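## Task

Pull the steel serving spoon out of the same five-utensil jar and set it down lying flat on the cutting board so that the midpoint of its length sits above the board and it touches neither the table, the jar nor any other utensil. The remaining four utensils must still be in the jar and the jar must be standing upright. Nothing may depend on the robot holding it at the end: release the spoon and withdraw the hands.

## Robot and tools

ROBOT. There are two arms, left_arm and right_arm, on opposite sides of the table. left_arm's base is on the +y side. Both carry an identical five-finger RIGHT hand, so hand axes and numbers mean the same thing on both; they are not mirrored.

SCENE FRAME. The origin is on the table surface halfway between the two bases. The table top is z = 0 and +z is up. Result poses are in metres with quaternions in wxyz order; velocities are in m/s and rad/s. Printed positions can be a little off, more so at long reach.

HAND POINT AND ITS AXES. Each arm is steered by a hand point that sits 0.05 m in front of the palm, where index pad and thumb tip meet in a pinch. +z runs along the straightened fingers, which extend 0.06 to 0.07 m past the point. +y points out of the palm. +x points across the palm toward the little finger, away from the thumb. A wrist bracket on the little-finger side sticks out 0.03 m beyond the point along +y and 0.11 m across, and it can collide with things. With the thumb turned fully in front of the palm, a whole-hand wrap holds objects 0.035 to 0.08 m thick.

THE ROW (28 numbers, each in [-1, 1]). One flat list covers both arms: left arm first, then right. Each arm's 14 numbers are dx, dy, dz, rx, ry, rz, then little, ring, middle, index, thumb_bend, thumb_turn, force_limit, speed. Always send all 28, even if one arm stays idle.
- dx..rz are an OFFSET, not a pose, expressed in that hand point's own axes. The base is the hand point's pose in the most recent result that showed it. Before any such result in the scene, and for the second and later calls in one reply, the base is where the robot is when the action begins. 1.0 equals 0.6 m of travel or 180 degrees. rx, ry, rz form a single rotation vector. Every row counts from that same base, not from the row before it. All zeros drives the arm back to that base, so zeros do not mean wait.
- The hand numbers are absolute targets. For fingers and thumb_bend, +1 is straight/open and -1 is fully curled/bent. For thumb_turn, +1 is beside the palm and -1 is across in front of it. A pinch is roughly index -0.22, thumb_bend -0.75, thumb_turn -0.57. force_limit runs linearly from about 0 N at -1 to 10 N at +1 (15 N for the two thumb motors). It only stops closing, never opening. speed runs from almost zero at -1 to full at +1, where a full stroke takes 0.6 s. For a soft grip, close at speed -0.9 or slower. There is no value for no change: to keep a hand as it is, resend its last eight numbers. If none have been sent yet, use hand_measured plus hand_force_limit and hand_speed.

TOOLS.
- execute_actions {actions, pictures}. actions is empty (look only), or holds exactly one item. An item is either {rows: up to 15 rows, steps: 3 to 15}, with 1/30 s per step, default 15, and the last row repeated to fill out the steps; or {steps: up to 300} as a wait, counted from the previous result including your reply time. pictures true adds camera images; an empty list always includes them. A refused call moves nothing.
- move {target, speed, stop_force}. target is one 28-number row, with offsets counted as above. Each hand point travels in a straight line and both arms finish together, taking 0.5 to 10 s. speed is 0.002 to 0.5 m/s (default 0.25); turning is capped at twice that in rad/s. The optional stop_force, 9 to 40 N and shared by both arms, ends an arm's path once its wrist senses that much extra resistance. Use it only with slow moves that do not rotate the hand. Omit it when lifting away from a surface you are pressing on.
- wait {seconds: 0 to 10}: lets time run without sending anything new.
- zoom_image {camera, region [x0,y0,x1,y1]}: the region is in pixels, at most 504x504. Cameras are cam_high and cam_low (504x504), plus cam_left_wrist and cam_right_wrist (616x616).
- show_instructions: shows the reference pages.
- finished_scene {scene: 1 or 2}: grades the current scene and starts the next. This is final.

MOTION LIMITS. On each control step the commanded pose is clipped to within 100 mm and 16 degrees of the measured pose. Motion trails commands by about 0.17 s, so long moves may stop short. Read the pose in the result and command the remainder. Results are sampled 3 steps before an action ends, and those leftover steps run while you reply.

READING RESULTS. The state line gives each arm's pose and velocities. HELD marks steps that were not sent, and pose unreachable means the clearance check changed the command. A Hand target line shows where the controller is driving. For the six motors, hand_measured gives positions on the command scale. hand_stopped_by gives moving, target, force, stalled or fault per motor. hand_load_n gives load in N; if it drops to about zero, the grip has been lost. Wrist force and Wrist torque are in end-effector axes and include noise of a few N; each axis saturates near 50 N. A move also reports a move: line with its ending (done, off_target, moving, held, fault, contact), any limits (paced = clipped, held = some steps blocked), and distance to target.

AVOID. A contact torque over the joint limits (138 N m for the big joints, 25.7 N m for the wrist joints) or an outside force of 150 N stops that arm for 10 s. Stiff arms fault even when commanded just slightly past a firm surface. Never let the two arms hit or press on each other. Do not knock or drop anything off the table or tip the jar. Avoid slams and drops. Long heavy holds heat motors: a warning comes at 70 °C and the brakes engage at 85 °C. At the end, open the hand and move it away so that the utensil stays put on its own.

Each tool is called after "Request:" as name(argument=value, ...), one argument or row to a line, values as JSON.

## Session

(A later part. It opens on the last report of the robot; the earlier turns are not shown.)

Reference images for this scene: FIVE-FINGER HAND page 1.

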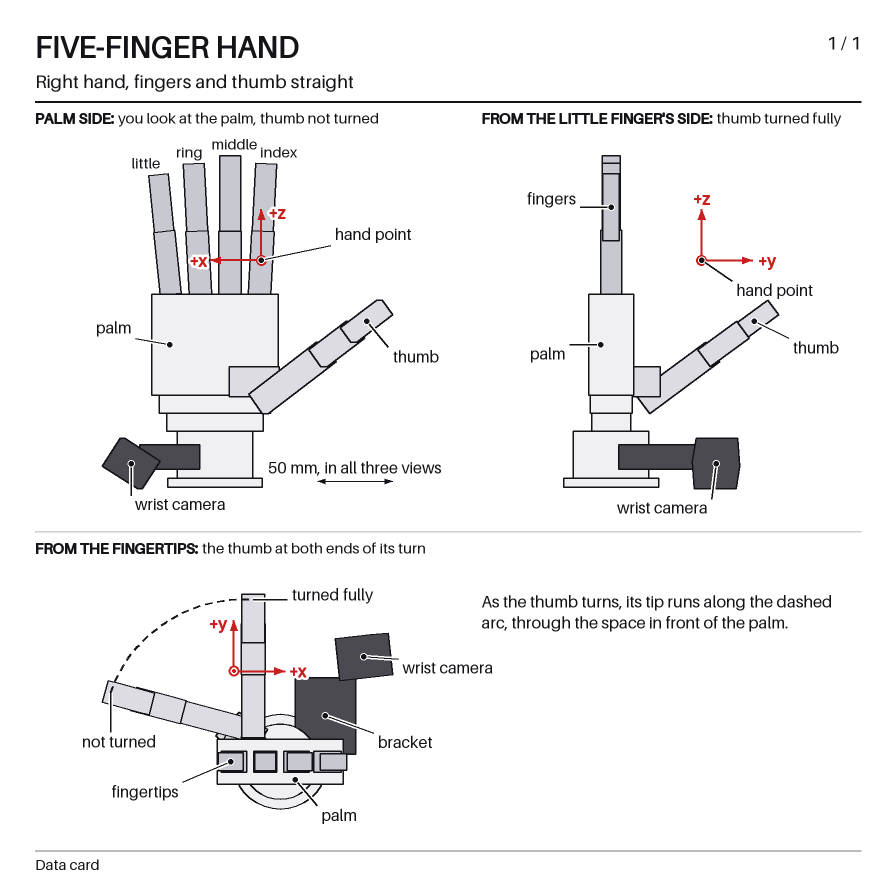

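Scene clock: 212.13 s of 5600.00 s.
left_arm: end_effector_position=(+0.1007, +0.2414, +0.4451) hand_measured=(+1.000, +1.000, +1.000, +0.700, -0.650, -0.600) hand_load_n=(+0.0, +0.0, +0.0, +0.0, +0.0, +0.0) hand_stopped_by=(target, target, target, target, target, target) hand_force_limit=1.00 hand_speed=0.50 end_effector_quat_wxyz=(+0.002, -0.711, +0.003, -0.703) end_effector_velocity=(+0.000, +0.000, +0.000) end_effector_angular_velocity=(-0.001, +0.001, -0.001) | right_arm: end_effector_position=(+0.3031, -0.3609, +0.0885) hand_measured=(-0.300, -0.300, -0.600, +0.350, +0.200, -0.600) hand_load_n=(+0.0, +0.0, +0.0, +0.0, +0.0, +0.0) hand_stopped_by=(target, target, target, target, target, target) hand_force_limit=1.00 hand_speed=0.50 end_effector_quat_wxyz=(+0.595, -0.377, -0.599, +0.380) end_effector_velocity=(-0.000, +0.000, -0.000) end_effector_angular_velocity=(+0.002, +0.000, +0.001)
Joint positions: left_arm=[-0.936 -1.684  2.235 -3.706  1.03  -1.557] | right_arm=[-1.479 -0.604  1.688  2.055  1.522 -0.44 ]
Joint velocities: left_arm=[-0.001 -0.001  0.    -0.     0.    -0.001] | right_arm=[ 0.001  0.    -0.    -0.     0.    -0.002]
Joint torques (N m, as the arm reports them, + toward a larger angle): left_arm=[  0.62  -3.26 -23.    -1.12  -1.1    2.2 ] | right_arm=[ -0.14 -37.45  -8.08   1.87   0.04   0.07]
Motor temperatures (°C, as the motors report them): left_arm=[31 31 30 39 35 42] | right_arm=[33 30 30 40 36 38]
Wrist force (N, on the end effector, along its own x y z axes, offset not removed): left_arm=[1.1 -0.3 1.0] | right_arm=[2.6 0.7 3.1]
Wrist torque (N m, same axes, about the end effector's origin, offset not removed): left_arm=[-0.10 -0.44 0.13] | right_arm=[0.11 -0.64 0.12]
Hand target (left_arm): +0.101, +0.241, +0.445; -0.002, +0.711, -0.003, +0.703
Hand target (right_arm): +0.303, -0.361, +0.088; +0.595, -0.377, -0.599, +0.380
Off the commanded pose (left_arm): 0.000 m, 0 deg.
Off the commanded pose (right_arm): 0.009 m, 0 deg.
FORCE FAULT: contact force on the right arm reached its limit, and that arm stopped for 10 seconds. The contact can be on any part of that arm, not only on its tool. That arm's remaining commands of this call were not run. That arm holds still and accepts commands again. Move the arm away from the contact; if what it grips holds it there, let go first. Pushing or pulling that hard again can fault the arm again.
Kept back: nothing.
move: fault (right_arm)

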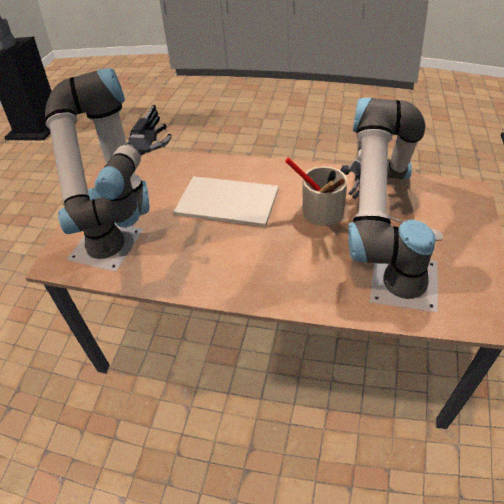

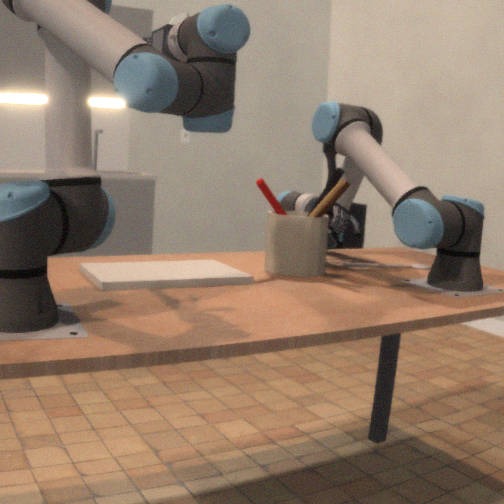

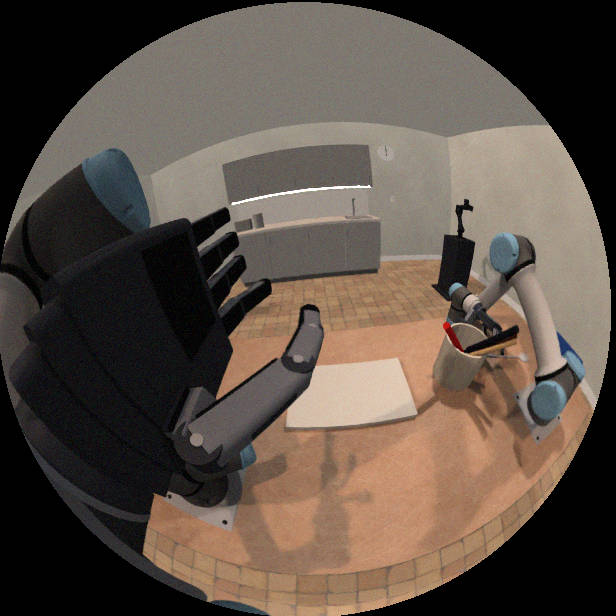

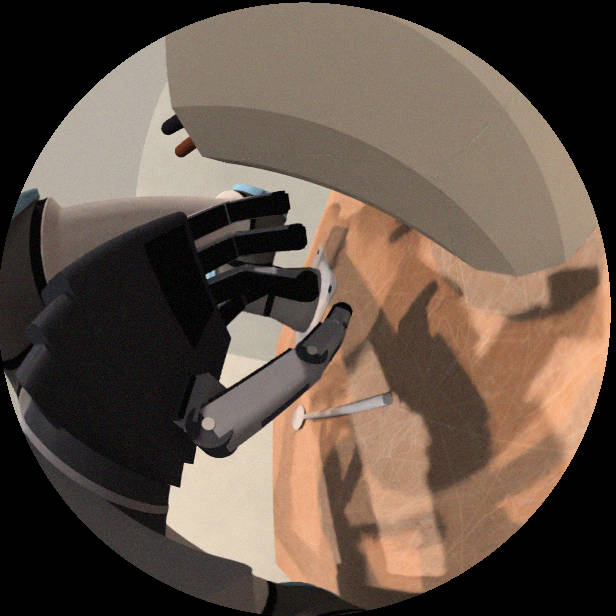

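Request:
move(
  target=[0,0,0,0,0,0,1,1,1,0.7,-0.65,-0.6,1,0.5, 0.03,-0.36,0,0,0,0,-0.3,-0.3,-0.6,0.35,0.2,-0.6,1,0.5],
  speed=0.1,
)

Request:
move(
  target=[0,0,0,0,0,0,1,1,1,0.7,-0.65,-0.6,1,0.5, 0,0,0,-0.35,0,0,-0.3,-0.3,-0.6,0.35,0.2,-0.6,1,0.5],
  speed=0.2,
)

Scene clock: 215.27 s of 5600.00 s.
left_arm: end_effector_position=(+0.1007, +0.2414, +0.4451) hand_measured=(+1.000, +1.000, +1.000, +0.700, -0.650, -0.600) hand_load_n=(+0.0, +0.0, +0.0, +0.0, +0.0, +0.0) hand_stopped_by=(target, target, target, target, target, target) hand_force_limit=1.00 hand_speed=0.50 end_effector_quat_wxyz=(+0.002, -0.711, +0.003, -0.703) end_effector_velocity=(-0.000, -0.000, +0.000) end_effector_angular_velocity=(-0.000, -0.002, +0.002) | right_arm: end_effector_position=(+0.3029, -0.4368, +0.2909) hand_measured=(-0.300, -0.300, -0.600, +0.350, +0.200, -0.600) hand_load_n=(+0.0, +0.0, +0.0, +0.0, +0.0, +0.0) hand_stopped_by=(target, target, target, target, target, target) hand_force_limit=1.00 hand_speed=0.50 end_effector_quat_wxyz=(+0.595, -0.377, -0.599, +0.380) end_effector_velocity=(+0.000, -0.001, +0.003) end_effector_angular_velocity=(+0.000, +0.000, +0.000)
Joint positions: left_arm=[-0.936 -1.684  2.235 -3.706  1.03  -1.557] | right_arm=[-1.624 -1.013  1.751  2.402  1.667 -0.441]
Joint velocities: left_arm=[ 0.001  0.002 -0.001  0.001  0.001 -0.001] | right_arm=[-0.002 -0.004 -0.002  0.006  0.002  0.   ]
Joint torques (N m, as the arm reports them, + toward a larger angle): left_arm=[  0.82  -3.15 -22.97  -1.09  -1.06   2.13] | right_arm=[-12.49 -43.8  -23.51   4.29   2.09  -2.35]
Motor temperatures (°C, as the motors report them): left_arm=[31 31 30 39 35 42] | right_arm=[33 30 30 40 36 38]
Wrist force (N, on the end effector, along its own x y z axes, offset not removed): left_arm=[-0.2 -1.7 0.9] | right_arm=[2.3 1.4 2.0]
Wrist torque (N m, same axes, about the end effector's origin, offset not removed): left_arm=[-0.24 -0.25 0.04] | right_arm=[0.25 -0.56 0.26]
Hand target (left_arm): +0.101, +0.241, +0.445; -0.002, +0.711, -0.003, +0.703
Hand target (right_arm): +0.303, -0.437, +0.291; +0.595, -0.377, -0.599, +0.380
Off the commanded pose (left_arm): 0.000 m, 0 deg.
Off the commanded pose (right_arm): 0.001 m, 0 deg.
Kept back: nothing.
move: done

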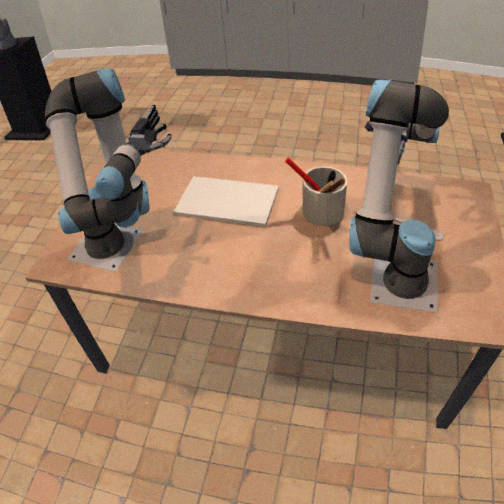

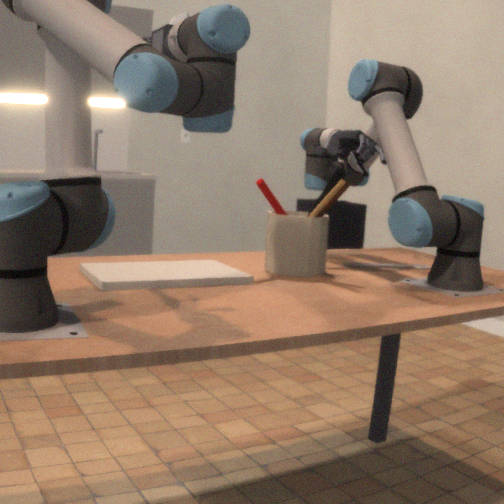

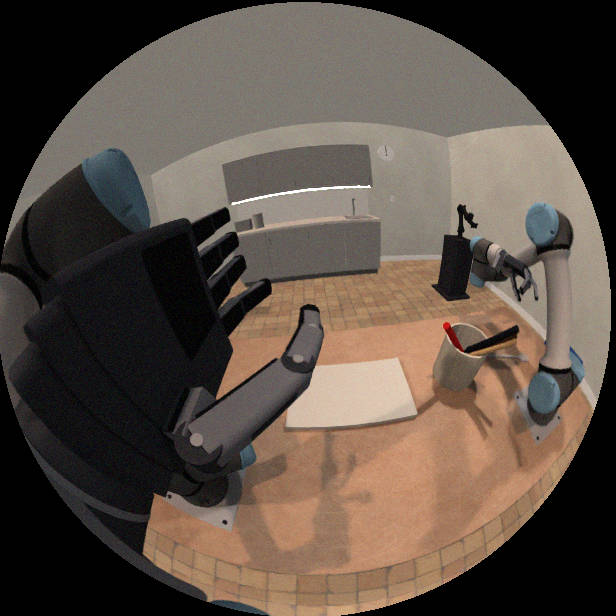

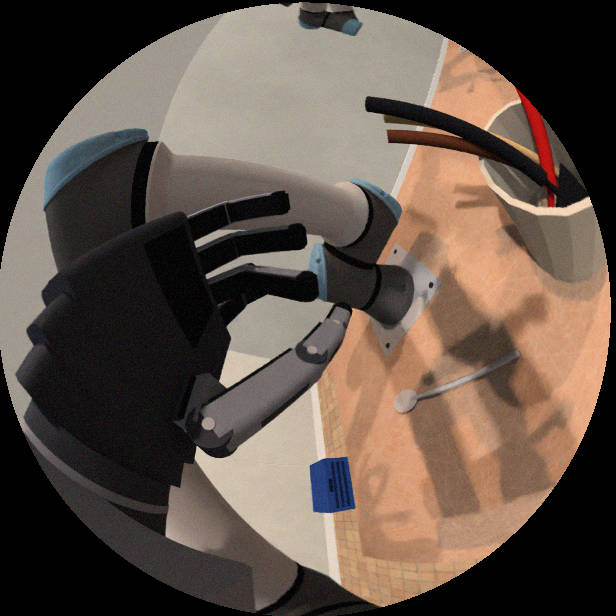

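Scene clock: 218.53 s of 5600.00 s.
left_arm: end_effector_position=(+0.1007, +0.2414, +0.4451) hand_measured=(+1.000, +1.000, +1.000, +0.700, -0.650, -0.600) hand_load_n=(+0.0, +0.0, +0.0, +0.0, +0.0, +0.0) hand_stopped_by=(target, target, target, target, target, target) hand_force_limit=1.00 hand_speed=0.50 end_effector_quat_wxyz=(+0.002, -0.711, +0.003, -0.703) end_effector_velocity=(+0.001, -0.000, +0.000) end_effector_angular_velocity=(-0.001, -0.001, +0.001) | right_arm: end_effector_position=(+0.3029, -0.4367, +0.2907) hand_measured=(-0.300, -0.300, -0.600, +0.350, +0.200, -0.600) hand_load_n=(+0.0, +0.0, +0.0, +0.0, +0.0, +0.0) hand_stopped_by=(target, target, target, target, target, target) hand_force_limit=1.00 hand_speed=0.50 end_effector_quat_wxyz=(-0.311, +0.633, +0.709, -0.012) end_effector_velocity=(-0.000, +0.000, +0.000) end_effector_angular_velocity=(+0.002, -0.016, -0.007)
Joint positions: left_arm=[-0.936 -1.684  2.235 -3.706  1.03  -1.557] | right_arm=[-1.93  -1.538  1.834  1.887  1.398 -0.563]
Joint velocities: left_arm=[ 0.002  0.    -0.     0.001 -0.001 -0.002] | right_arm=[-0.008 -0.011  0.006 -0.008 -0.006 -0.005]
Joint torques (N m, as the arm reports them, + toward a larger angle): left_arm=[  1.22  -3.38 -22.68  -1.1   -0.97   2.2 ] | right_arm=[-15.12 -27.8   -6.83   0.58  -2.13  -2.42]
Motor temperatures (°C, as the motors report them): left_arm=[31 31 30 39 35 42] | right_arm=[33 30 30 40 36 38]
Wrist force (N, on the end effector, along its own x y z axes, offset not removed): left_arm=[0.0 -0.9 0.8] | right_arm=[1.5 2.8 2.4]
Wrist torque (N m, same axes, about the end effector's origin, offset not removed): left_arm=[-0.17 -0.26 0.04] | right_arm=[0.47 -0.41 0.22]
Hand target (left_arm): +0.101, +0.241, +0.445; -0.002, +0.711, -0.003, +0.703
Hand target (right_arm): +0.303, -0.437, +0.291; -0.310, +0.633, +0.709, -0.011
Off the commanded pose (left_arm): 0.000 m, 0 deg.
Off the commanded pose (right_arm): 0.000 m, 0 deg.
Kept back: nothing.
move: done

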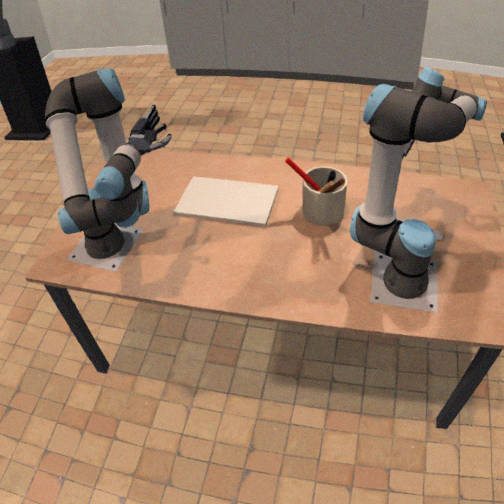

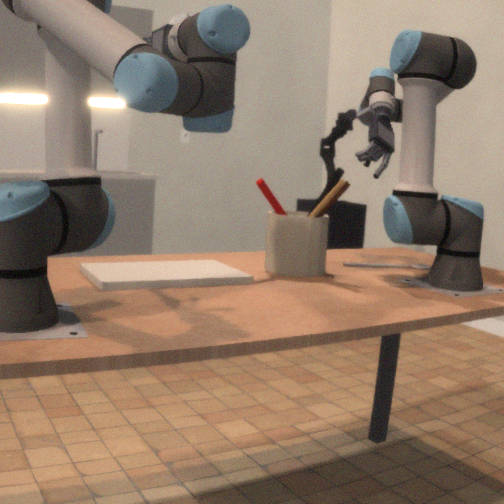

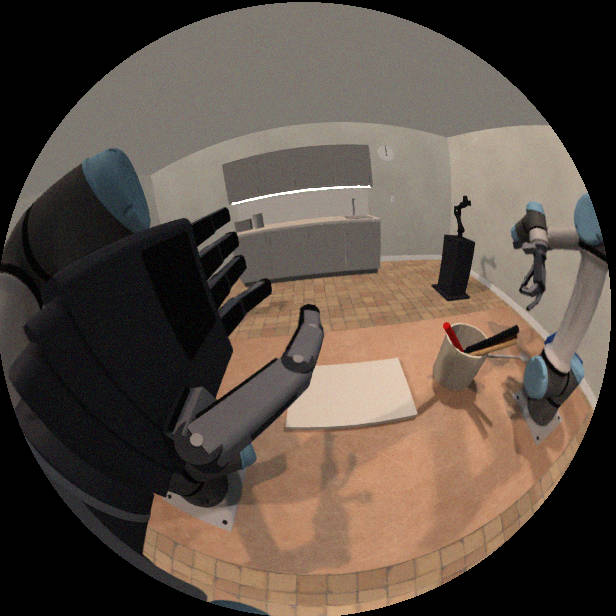

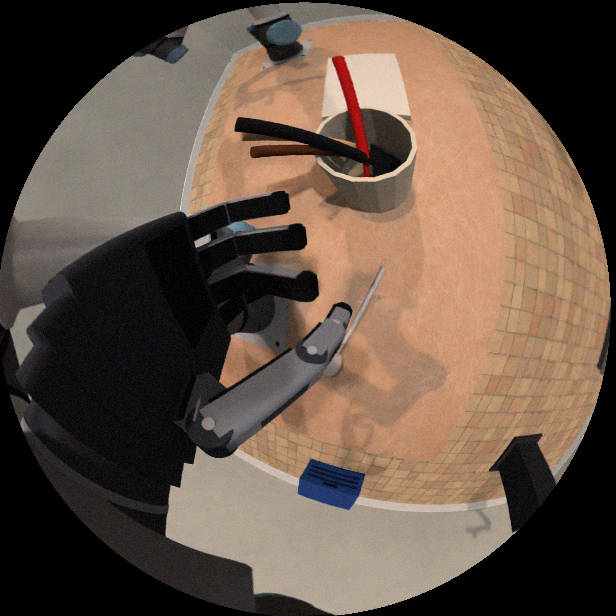

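Request:
move(
  target=[0,0,0,0,0,0,1,1,1,0.7,-0.65,-0.6,1,0.5, 0,0,0,0.35,0,0,-0.3,-0.3,-0.6,0.35,-0.65,-0.6,1,0.5],
  speed=0.2,
)

Request:
move(
  target=[0,0,0,0,0,0,1,1,1,0.7,-0.65,-0.6,1,0.5, -0.185,0.3,-0.045,-0.0645,0.135,0,-0.3,-0.3,-0.6,0.35,-0.65,-0.6,1,0.5],
  speed=0.1,
)

Scene clock: 222.20 s of 5600.00 s.
left_arm: end_effector_position=(+0.1007, +0.2414, +0.4451) hand_measured=(+1.000, +1.000, +1.000, +0.700, -0.650, -0.600) hand_load_n=(+0.0, +0.0, +0.0, +0.0, +0.0, +0.0) hand_stopped_by=(target, target, target, target, target, target) hand_force_limit=1.00 hand_speed=0.50 end_effector_quat_wxyz=(+0.002, -0.711, +0.003, -0.703) end_effector_velocity=(-0.000, -0.000, +0.000) end_effector_angular_velocity=(-0.000, +0.001, -0.002) | right_arm: end_effector_position=(+0.3030, -0.4368, +0.2910) hand_measured=(-0.300, -0.300, -0.600, +0.350, -0.650, -0.600) hand_load_n=(+0.0, +0.0, +0.0, +0.0, +0.0, +0.0) hand_stopped_by=(target, target, target, target, target, target) hand_force_limit=1.00 hand_speed=0.50 end_effector_quat_wxyz=(+0.595, -0.377, -0.599, +0.380) end_effector_velocity=(-0.000, -0.000, +0.000) end_effector_angular_velocity=(+0.001, +0.013, +0.006)
Joint positions: left_arm=[-0.936 -1.684  2.235 -3.706  1.03  -1.557] | right_arm=[-1.624 -1.013  1.75   2.402  1.667 -0.441]
Joint velocities: left_arm=[-0.002 -0.001 -0.    -0.    -0.001  0.   ] | right_arm=[ 0.003  0.005  0.003  0.006  0.003 -0.   ]
Joint torques (N m, as the arm reports them, + toward a larger angle): left_arm=[  0.78  -3.3  -22.33  -1.16  -0.96   2.22] | right_arm=[ 14.63 -25.54  -2.63   4.83   2.07   2.38]
Motor temperatures (°C, as the motors report them): left_arm=[31 31 30 39 35 42] | right_arm=[33 30 30 40 36 38]
Wrist force (N, on the end effector, along its own x y z axes, offset not removed): left_arm=[-0.8 -1.6 -0.6] | right_arm=[0.5 1.8 1.8]
Wrist torque (N m, same axes, about the end effector's origin, offset not removed): left_arm=[-0.14 -0.07 -0.01] | right_arm=[0.36 -0.39 -0.03]
Hand target (left_arm): +0.101, +0.241, +0.445; -0.002, +0.711, -0.003, +0.703
Hand target (right_arm): +0.303, -0.437, +0.291; +0.595, -0.377, -0.599, +0.381
Off the commanded pose (left_arm): 0.000 m, 0 deg.
Off the commanded pose (right_arm): 0.000 m, 0 deg.
Kept back: nothing.
move: done

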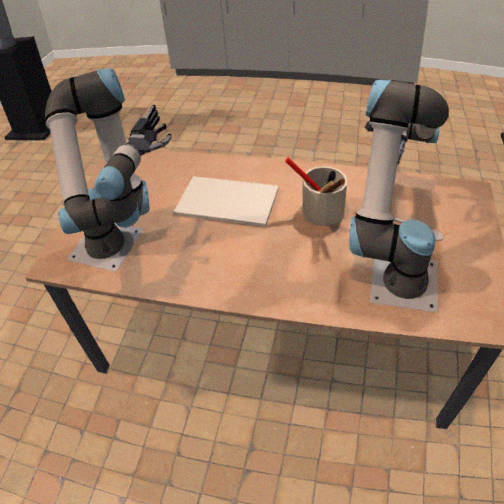

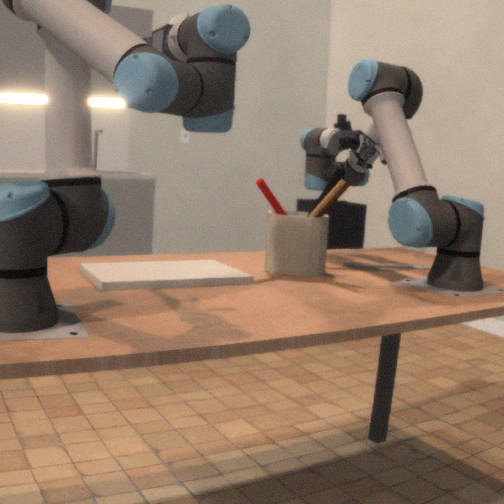

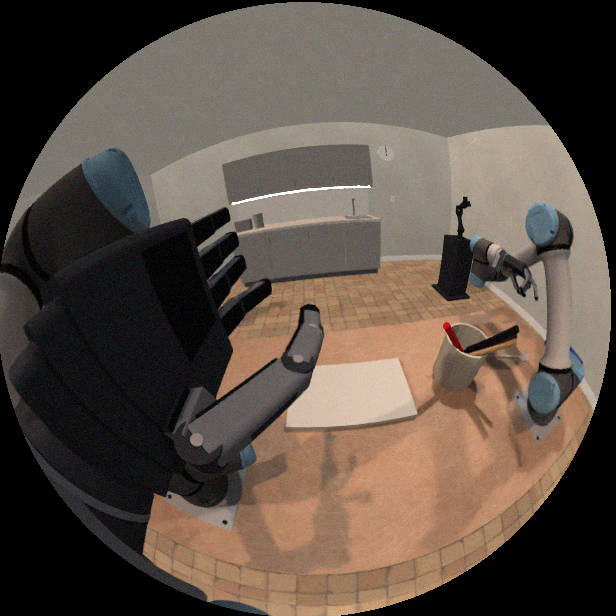

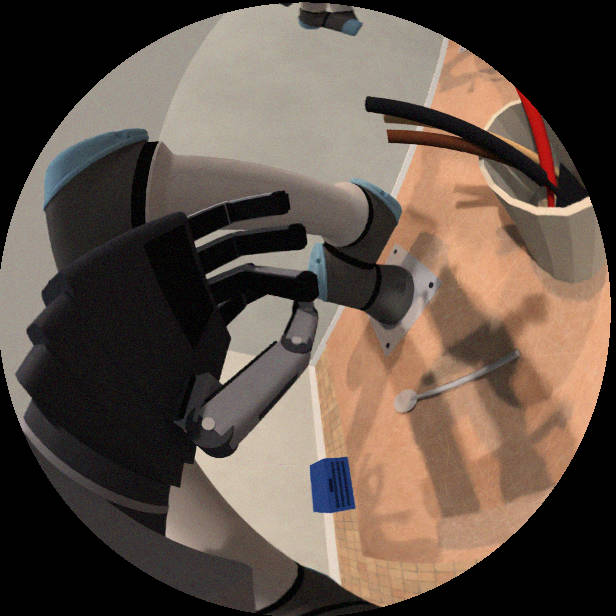

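Scene clock: 234.77 s of 5600.00 s.
left_arm: end_effector_position=(+0.1007, +0.2414, +0.4451) hand_measured=(+1.000, +1.000, +1.000, +0.700, -0.650, -0.600) hand_load_n=(+0.0, +0.0, +0.0, +0.0, +0.0, +0.0) hand_stopped_by=(target, target, target, target, target, target) hand_force_limit=1.00 hand_speed=0.50 end_effector_quat_wxyz=(+0.002, -0.711, +0.003, -0.703) end_effector_velocity=(-0.001, -0.000, -0.000) end_effector_angular_velocity=(+0.001, -0.001, -0.002) | right_arm: end_effector_position=(+0.3293, -0.4592, +0.0881) hand_measured=(-0.300, -0.300, -0.600, +0.350, -0.650, -0.600) hand_load_n=(+0.0, +0.0, +0.0, +0.0, +0.0, +0.0) hand_stopped_by=(target, target, target, target, target, target) hand_force_limit=1.00 hand_speed=0.50 end_effector_quat_wxyz=(-0.665, +0.503, +0.499, -0.235) end_effector_velocity=(+0.000, +0.000, +0.000) end_effector_angular_velocity=(+0.002, -0.001, +0.001)
Joint positions: left_arm=[-0.936 -1.684  2.235 -3.706  1.03  -1.557] | right_arm=[-1.876 -0.626  1.753  2.009  1.464 -0.441]
Joint velocities: left_arm=[-0.002  0.001  0.    -0.    -0.     0.   ] | right_arm=[ 0.    -0.     0.    -0.     0.    -0.002]
Joint torques (N m, as the arm reports them, + toward a larger angle): left_arm=[  0.7   -3.07 -22.48  -1.23  -1.18   2.19] | right_arm=[ -0.1  -36.33  -8.72   1.75   0.12   0.13]
Motor temperatures (°C, as the motors report them): left_arm=[31 31 30 39 35 42] | right_arm=[33 30 30 40 36 38]
Wrist force (N, on the end effector, along its own x y z axes, offset not removed): left_arm=[-1.2 -0.9 1.1] | right_arm=[2.9 3.4 2.6]
Wrist torque (N m, same axes, about the end effector's origin, offset not removed): left_arm=[-0.18 -0.10 0.00] | right_arm=[0.50 -0.68 0.34]
Hand target (left_arm): +0.101, +0.241, +0.445; -0.002, +0.711, -0.003, +0.703
Hand target (right_arm): +0.329, -0.459, +0.088; +0.665, -0.503, -0.499, +0.235
Off the commanded pose (left_arm): 0.000 m, 0 deg.
Off the commanded pose (right_arm): 0.007 m, 1 deg.
FORCE FAULT: contact force on the right arm reached its limit, and that arm stopped for 10 seconds. The contact can be on any part of that arm, not only on its tool. That arm's remaining commands of this call were not run. That arm holds still and accepts commands again. Move the arm away from the contact; if what it grips holds it there, let go first. Pushing or pulling that hard again can fault the arm again.
Kept back: nothing.
move: fault (right_arm)

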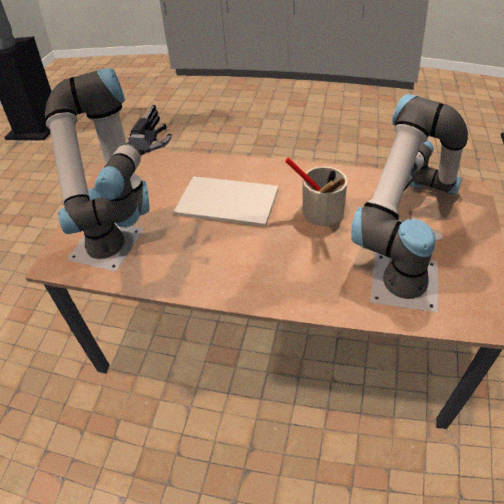

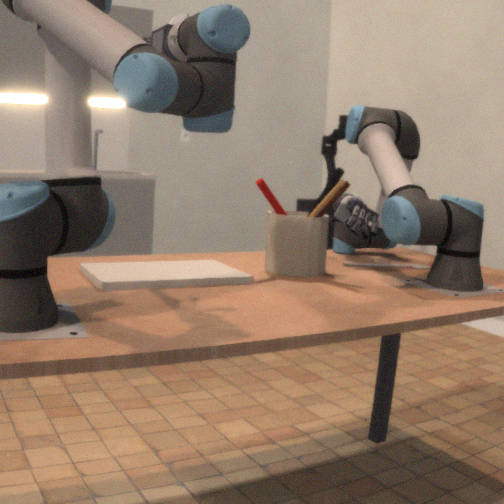

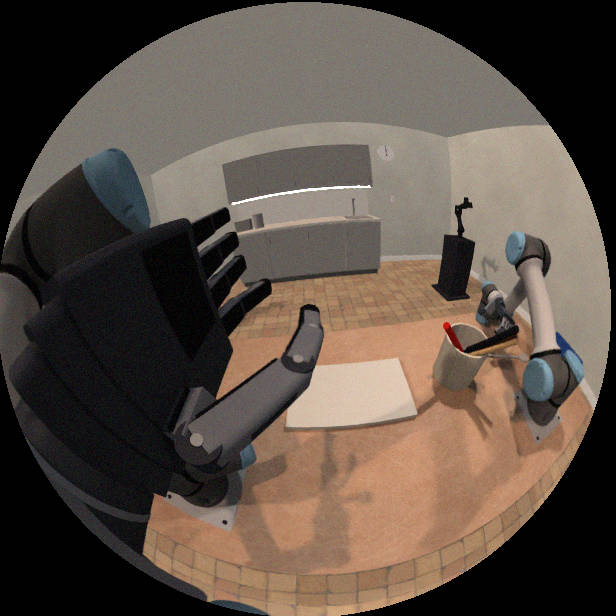

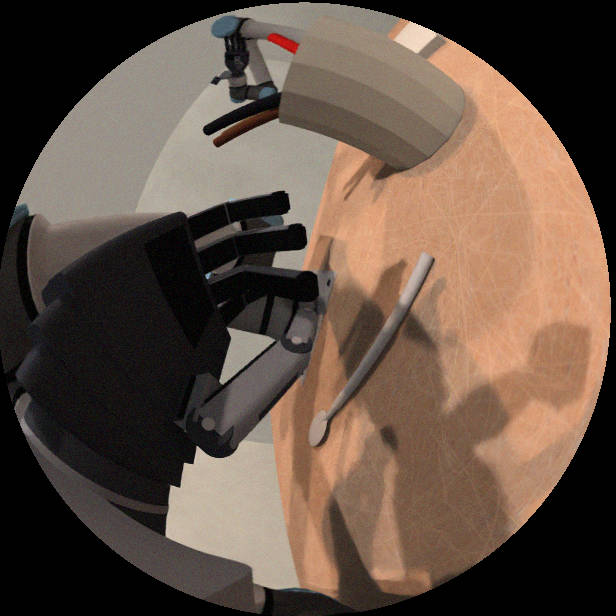

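Request:
move(
  target=[0,0,0,0,0,0,1,1,1,0.7,-0.65,-0.6,1,0.5, 0.02,-0.04,0,-0.18,0,0,-0.5,-0.5,-0.6,0.35,-0.65,-0.6,1,0.5],
  speed=0.06,
)

Scene clock: 240.10 s of 5600.00 s.
left_arm: end_effector_position=(+0.1007, +0.2414, +0.4451) hand_measured=(+1.000, +1.000, +1.000, +0.700, -0.650, -0.600) hand_load_n=(+0.0, +0.0, +0.0, +0.0, +0.0, +0.0) hand_stopped_by=(target, target, target, target, target, target) hand_force_limit=1.00 hand_speed=0.50 end_effector_quat_wxyz=(+0.002, -0.711, +0.003, -0.703) end_effector_velocity=(-0.000, -0.000, +0.000) end_effector_angular_velocity=(+0.001, -0.001, -0.001) | right_arm: end_effector_position=(+0.3294, -0.4585, +0.1147) hand_measured=(-0.500, -0.500, -0.600, +0.350, -0.650, -0.600) hand_load_n=(+0.0, +0.0, +0.0, +0.0, +0.0, +0.0) hand_stopped_by=(target, target, target, target, target, target) hand_force_limit=1.00 hand_speed=0.50 end_effector_quat_wxyz=(-0.499, +0.668, +0.545, -0.087) end_effector_velocity=(-0.000, -0.000, +0.001) end_effector_angular_velocity=(-0.006, -0.014, -0.006)
Joint positions: left_arm=[-0.936 -1.684  2.235 -3.706  1.03  -1.557] | right_arm=[-1.98  -0.992  1.9    1.71   1.338 -0.378]
Joint velocities: left_arm=[-0.     0.     0.     0.001 -0.     0.   ] | right_arm=[-0.003 -0.012  0.005 -0.009 -0.003  0.001]
Joint torques (N m, as the arm reports them, + toward a larger angle): left_arm=[  0.7   -3.08 -23.63  -1.12  -1.25   2.11] | right_arm=[-14.74 -40.56  -0.78   0.63  -2.07   2.33]
Motor temperatures (°C, as the motors report them): left_arm=[31 31 30 39 35 42] | right_arm=[33 30 30 40 36 38]
Wrist force (N, on the end effector, along its own x y z axes, offset not removed): left_arm=[-0.5 -1.0 -0.2] | right_arm=[1.9 1.2 0.9]
Wrist torque (N m, same axes, about the end effector's origin, offset not removed): left_arm=[-0.07 -0.12 0.02] | right_arm=[0.33 -0.42 0.07]
Hand target (left_arm): +0.101, +0.241, +0.445; -0.002, +0.711, -0.003, +0.703
Hand target (right_arm): +0.329, -0.459, +0.115; -0.498, +0.669, +0.545, -0.087
Off the commanded pose (left_arm): 0.000 m, 0 deg.
Off the commanded pose (right_arm): 0.000 m, 0 deg.
Kept back: nothing.
move: done

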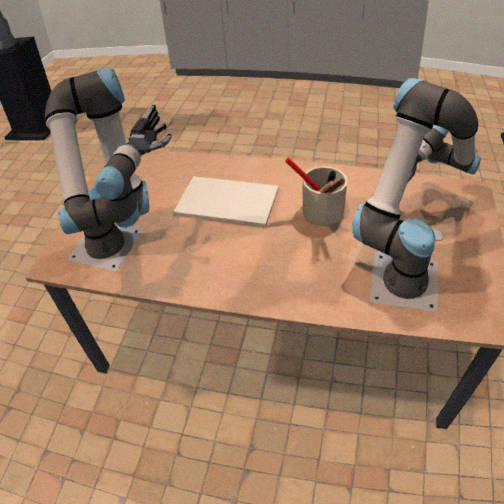

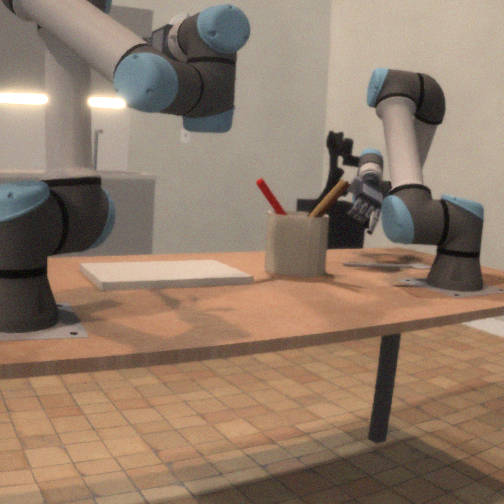

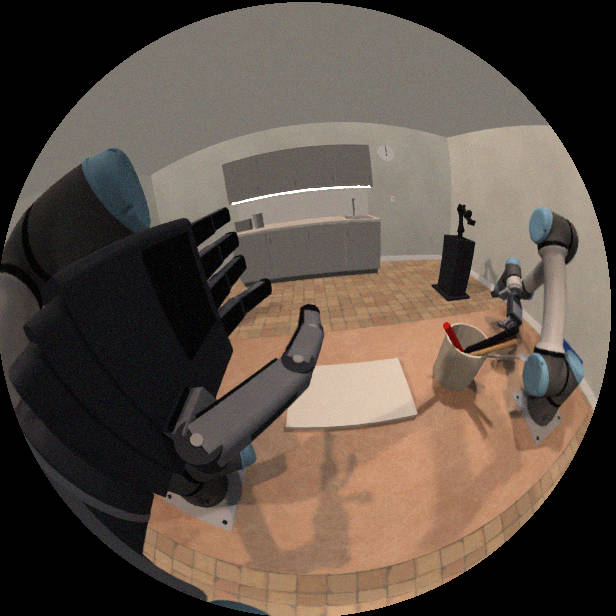

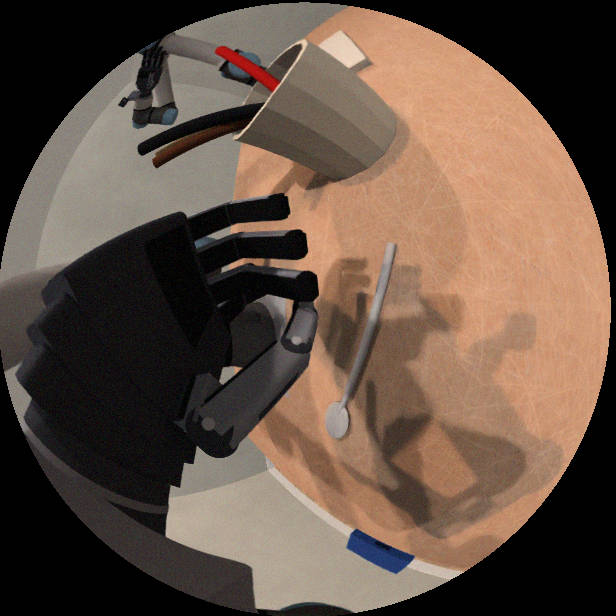

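Request:
move(
  target=[0,0,0,0,0,0,1,1,1,0.7,-0.65,-0.6,1,0.5, 0,0.15,0,0,0,0,-0.5,-0.5,-0.6,0.35,-0.65,-0.6,1,0.5],
  speed=0.03,
  stop_force=10,
)

Scene clock: 243.73 s of 5600.00 s.
left_arm: end_effector_position=(+0.1007, +0.2414, +0.4451) hand_measured=(+1.000, +1.000, +1.000, +0.700, -0.650, -0.600) hand_load_n=(+0.0, +0.0, +0.0, +0.0, +0.0, +0.0) hand_stopped_by=(target, target, target, target, target, target) hand_force_limit=1.00 hand_speed=0.50 end_effector_quat_wxyz=(+0.002, -0.711, +0.003, -0.703) end_effector_velocity=(-0.000, +0.000, +0.000) end_effector_angular_velocity=(-0.000, +0.001, -0.001) | right_arm: end_effector_position=(+0.3870, -0.4503, +0.0464) hand_measured=(-0.500, -0.500, -0.600, +0.350, -0.650, -0.600) hand_load_n=(+0.0, +0.0, +0.0, +0.0, +0.0, +0.0) hand_stopped_by=(target, target, target, target, target, target) hand_force_limit=1.00 hand_speed=0.50 end_effector_quat_wxyz=(-0.499, +0.668, +0.545, -0.087) end_effector_velocity=(+0.001, -0.000, -0.002) end_effector_angular_velocity=(-0.000, +0.000, +0.001)
Joint positions: left_arm=[-0.936 -1.684  2.235 -3.706  1.03  -1.557] | right_arm=[-1.912 -0.774  1.721  1.662  1.279 -0.343]
Joint velocities: left_arm=[-0.001 -0.    -0.    -0.     0.     0.   ] | right_arm=[ 0.001  0.006 -0.006 -0.     0.001  0.   ]
Joint torques (N m, as the arm reports them, + toward a larger angle): left_arm=[  0.38  -2.75 -23.67  -1.17  -1.17   2.23] | right_arm=[ 13.53 -28.94 -20.98   0.34  -2.28   2.46]
Motor temperatures (°C, as the motors report them): left_arm=[31 31 30 39 35 42] | right_arm=[33 30 30 40 36 38]
Wrist force (N, on the end effector, along its own x y z axes, offset not removed): left_arm=[-0.4 -1.0 1.9] | right_arm=[0.8 4.2 4.1]
Wrist torque (N m, same axes, about the end effector's origin, offset not removed): left_arm=[-0.24 -0.17 0.09] | right_arm=[0.61 -0.39 0.12]
Hand target (left_arm): +0.101, +0.241, +0.445; -0.002, +0.711, -0.003, +0.703
Hand target (right_arm): +0.387, -0.450, +0.046; -0.499, +0.668, +0.545, -0.087
Off the commanded pose (left_arm): 0.000 m, 0 deg.
Off the commanded pose (right_arm): 0.000 m, 0 deg.
Kept back: nothing.
move: done

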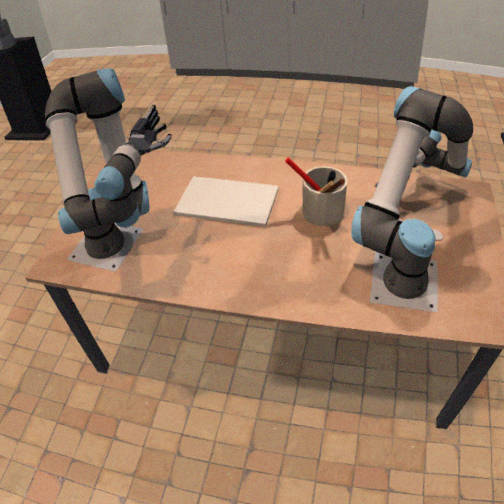

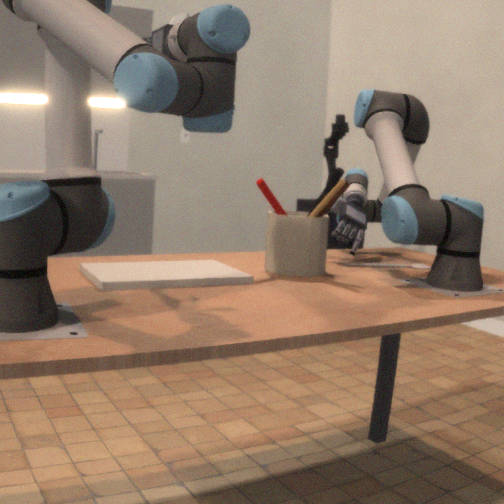

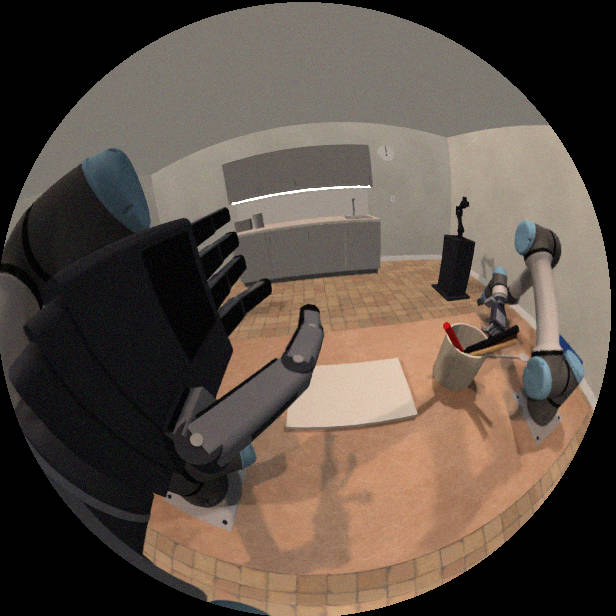

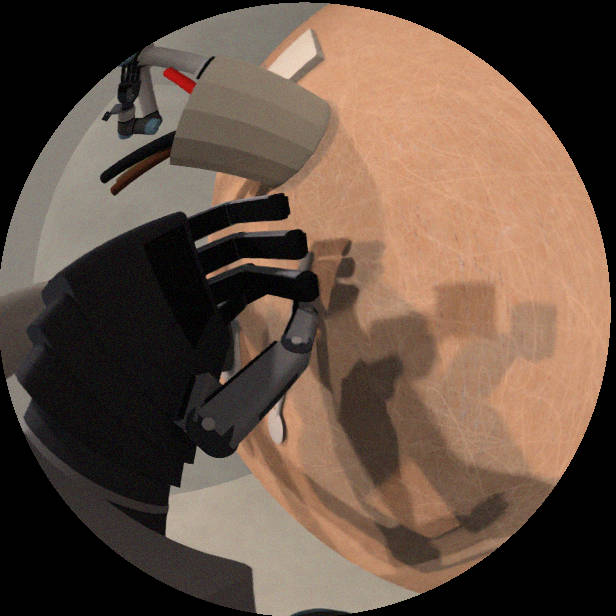

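Request:
move(
  target=[0,0,0,0,0,0,1,1,1,0.7,-0.65,-0.6,1,0.5, 0,-0.01,0.06,0,0,0,-0.6,-0.6,-0.6,0.35,-0.65,-0.6,1,0.5],
  speed=0.02,
  stop_force=10,
)

Request:
zoom_image(
  camera="cam_right_wrist",
  region=[180,180,430,460],
)

Scene clock: 246.13 s of 5600.00 s.
left_arm: end_effector_position=(+0.1007, +0.2414, +0.4451) hand_measured=(+1.000, +1.000, +1.000, +0.700, -0.650, -0.600) hand_load_n=(+0.0, +0.0, +0.0, +0.0, +0.0, +0.0) hand_stopped_by=(target, target, target, target, target, target) hand_force_limit=1.00 hand_speed=0.50 end_effector_quat_wxyz=(+0.002, -0.711, +0.003, -0.703) end_effector_velocity=(-0.000, -0.000, -0.000) end_effector_angular_velocity=(-0.000, +0.000, -0.001) | right_arm: end_effector_position=(+0.3596, -0.4304, +0.0336) hand_measured=(-0.600, -0.600, -0.600, +0.350, -0.650, -0.600) hand_load_n=(+0.0, +0.0, +0.0, +0.0, +0.0, +0.0) hand_stopped_by=(target, target, target, target, target, target) hand_force_limit=1.00 hand_speed=0.50 end_effector_quat_wxyz=(-0.499, +0.668, +0.545, -0.087) end_effector_velocity=(-0.002, +0.003, -0.001) end_effector_angular_velocity=(-0.000, +0.001, +0.001)
Joint positions: left_arm=[-0.936 -1.684  2.235 -3.706  1.03  -1.557] | right_arm=[-1.894 -0.788  1.814  1.581  1.263 -0.333]
Joint velocities: left_arm=[-0. -0. -0. -0. -0.  0.] | right_arm=[ 0.004 -0.001  0.007 -0.006 -0.003  0.002]
Joint torques (N m, as the arm reports them, + toward a larger angle): left_arm=[  0.18  -2.93 -23.25  -1.19  -1.08   2.09] | right_arm=[ 13.74 -46.47  -0.24  -0.1   -1.85   1.98]
Motor temperatures (°C, as the motors report them): left_arm=[31 31 30 39 35 42] | right_arm=[33 30 30 40 36 38]
Wrist force (N, on the end effector, along its own x y z axes, offset not removed): left_arm=[0.2 -2.0 -0.2] | right_arm=[-0.8 4.6 1.2]
Wrist torque (N m, same axes, about the end effector's origin, offset not removed): left_arm=[-0.26 -0.31 0.02] | right_arm=[0.80 -0.11 0.09]
Hand target (left_arm): +0.101, +0.241, +0.445; -0.002, +0.711, -0.003, +0.703
Hand target (right_arm): +0.359, -0.430, +0.034; -0.499, +0.668, +0.545, -0.087
Off the commanded pose (left_arm): 0.000 m, 0 deg.
Off the commanded pose (right_arm): 0.000 m, 0 deg.
Kept back: nothing.
move: done

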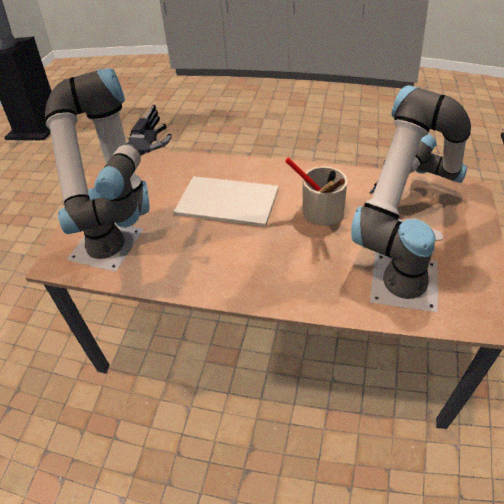

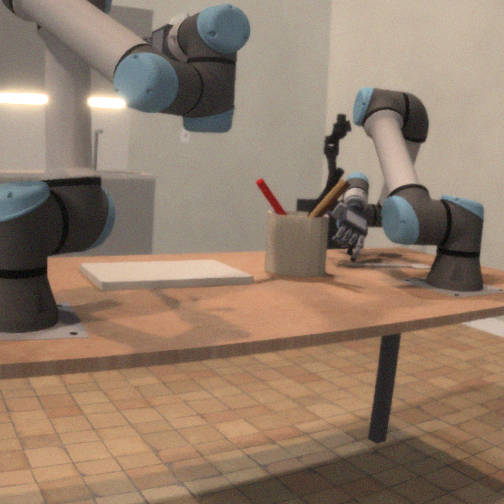

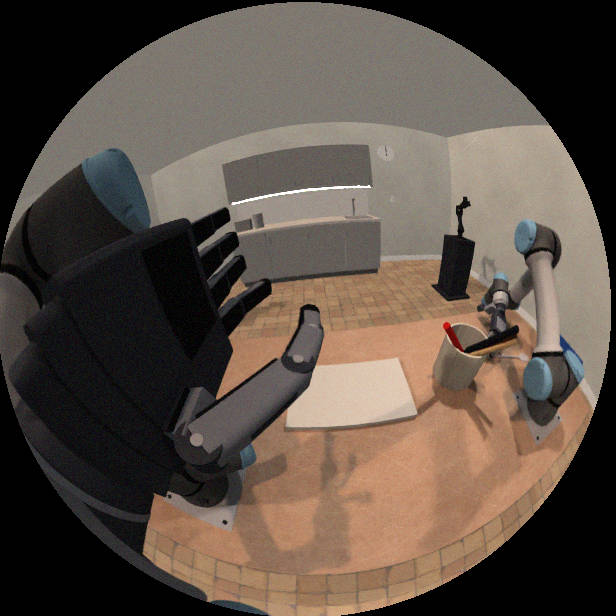

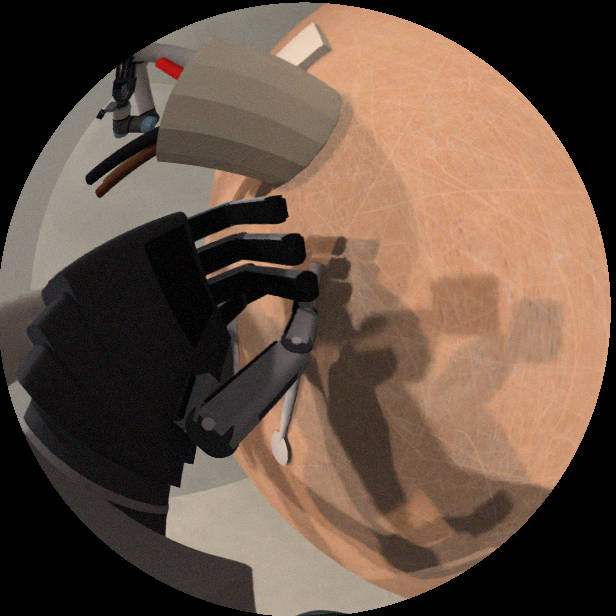

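Region (180, 180, 430, 460) of cam_right_wrist's 616x616 image, scaled by 1.800, with more detail than that image has; it fills the left 450 columns of this view, and the rest is white.

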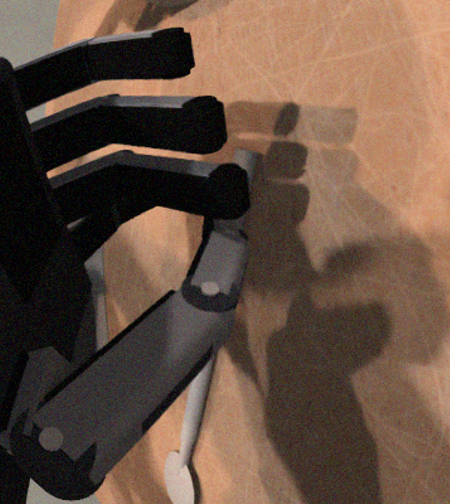

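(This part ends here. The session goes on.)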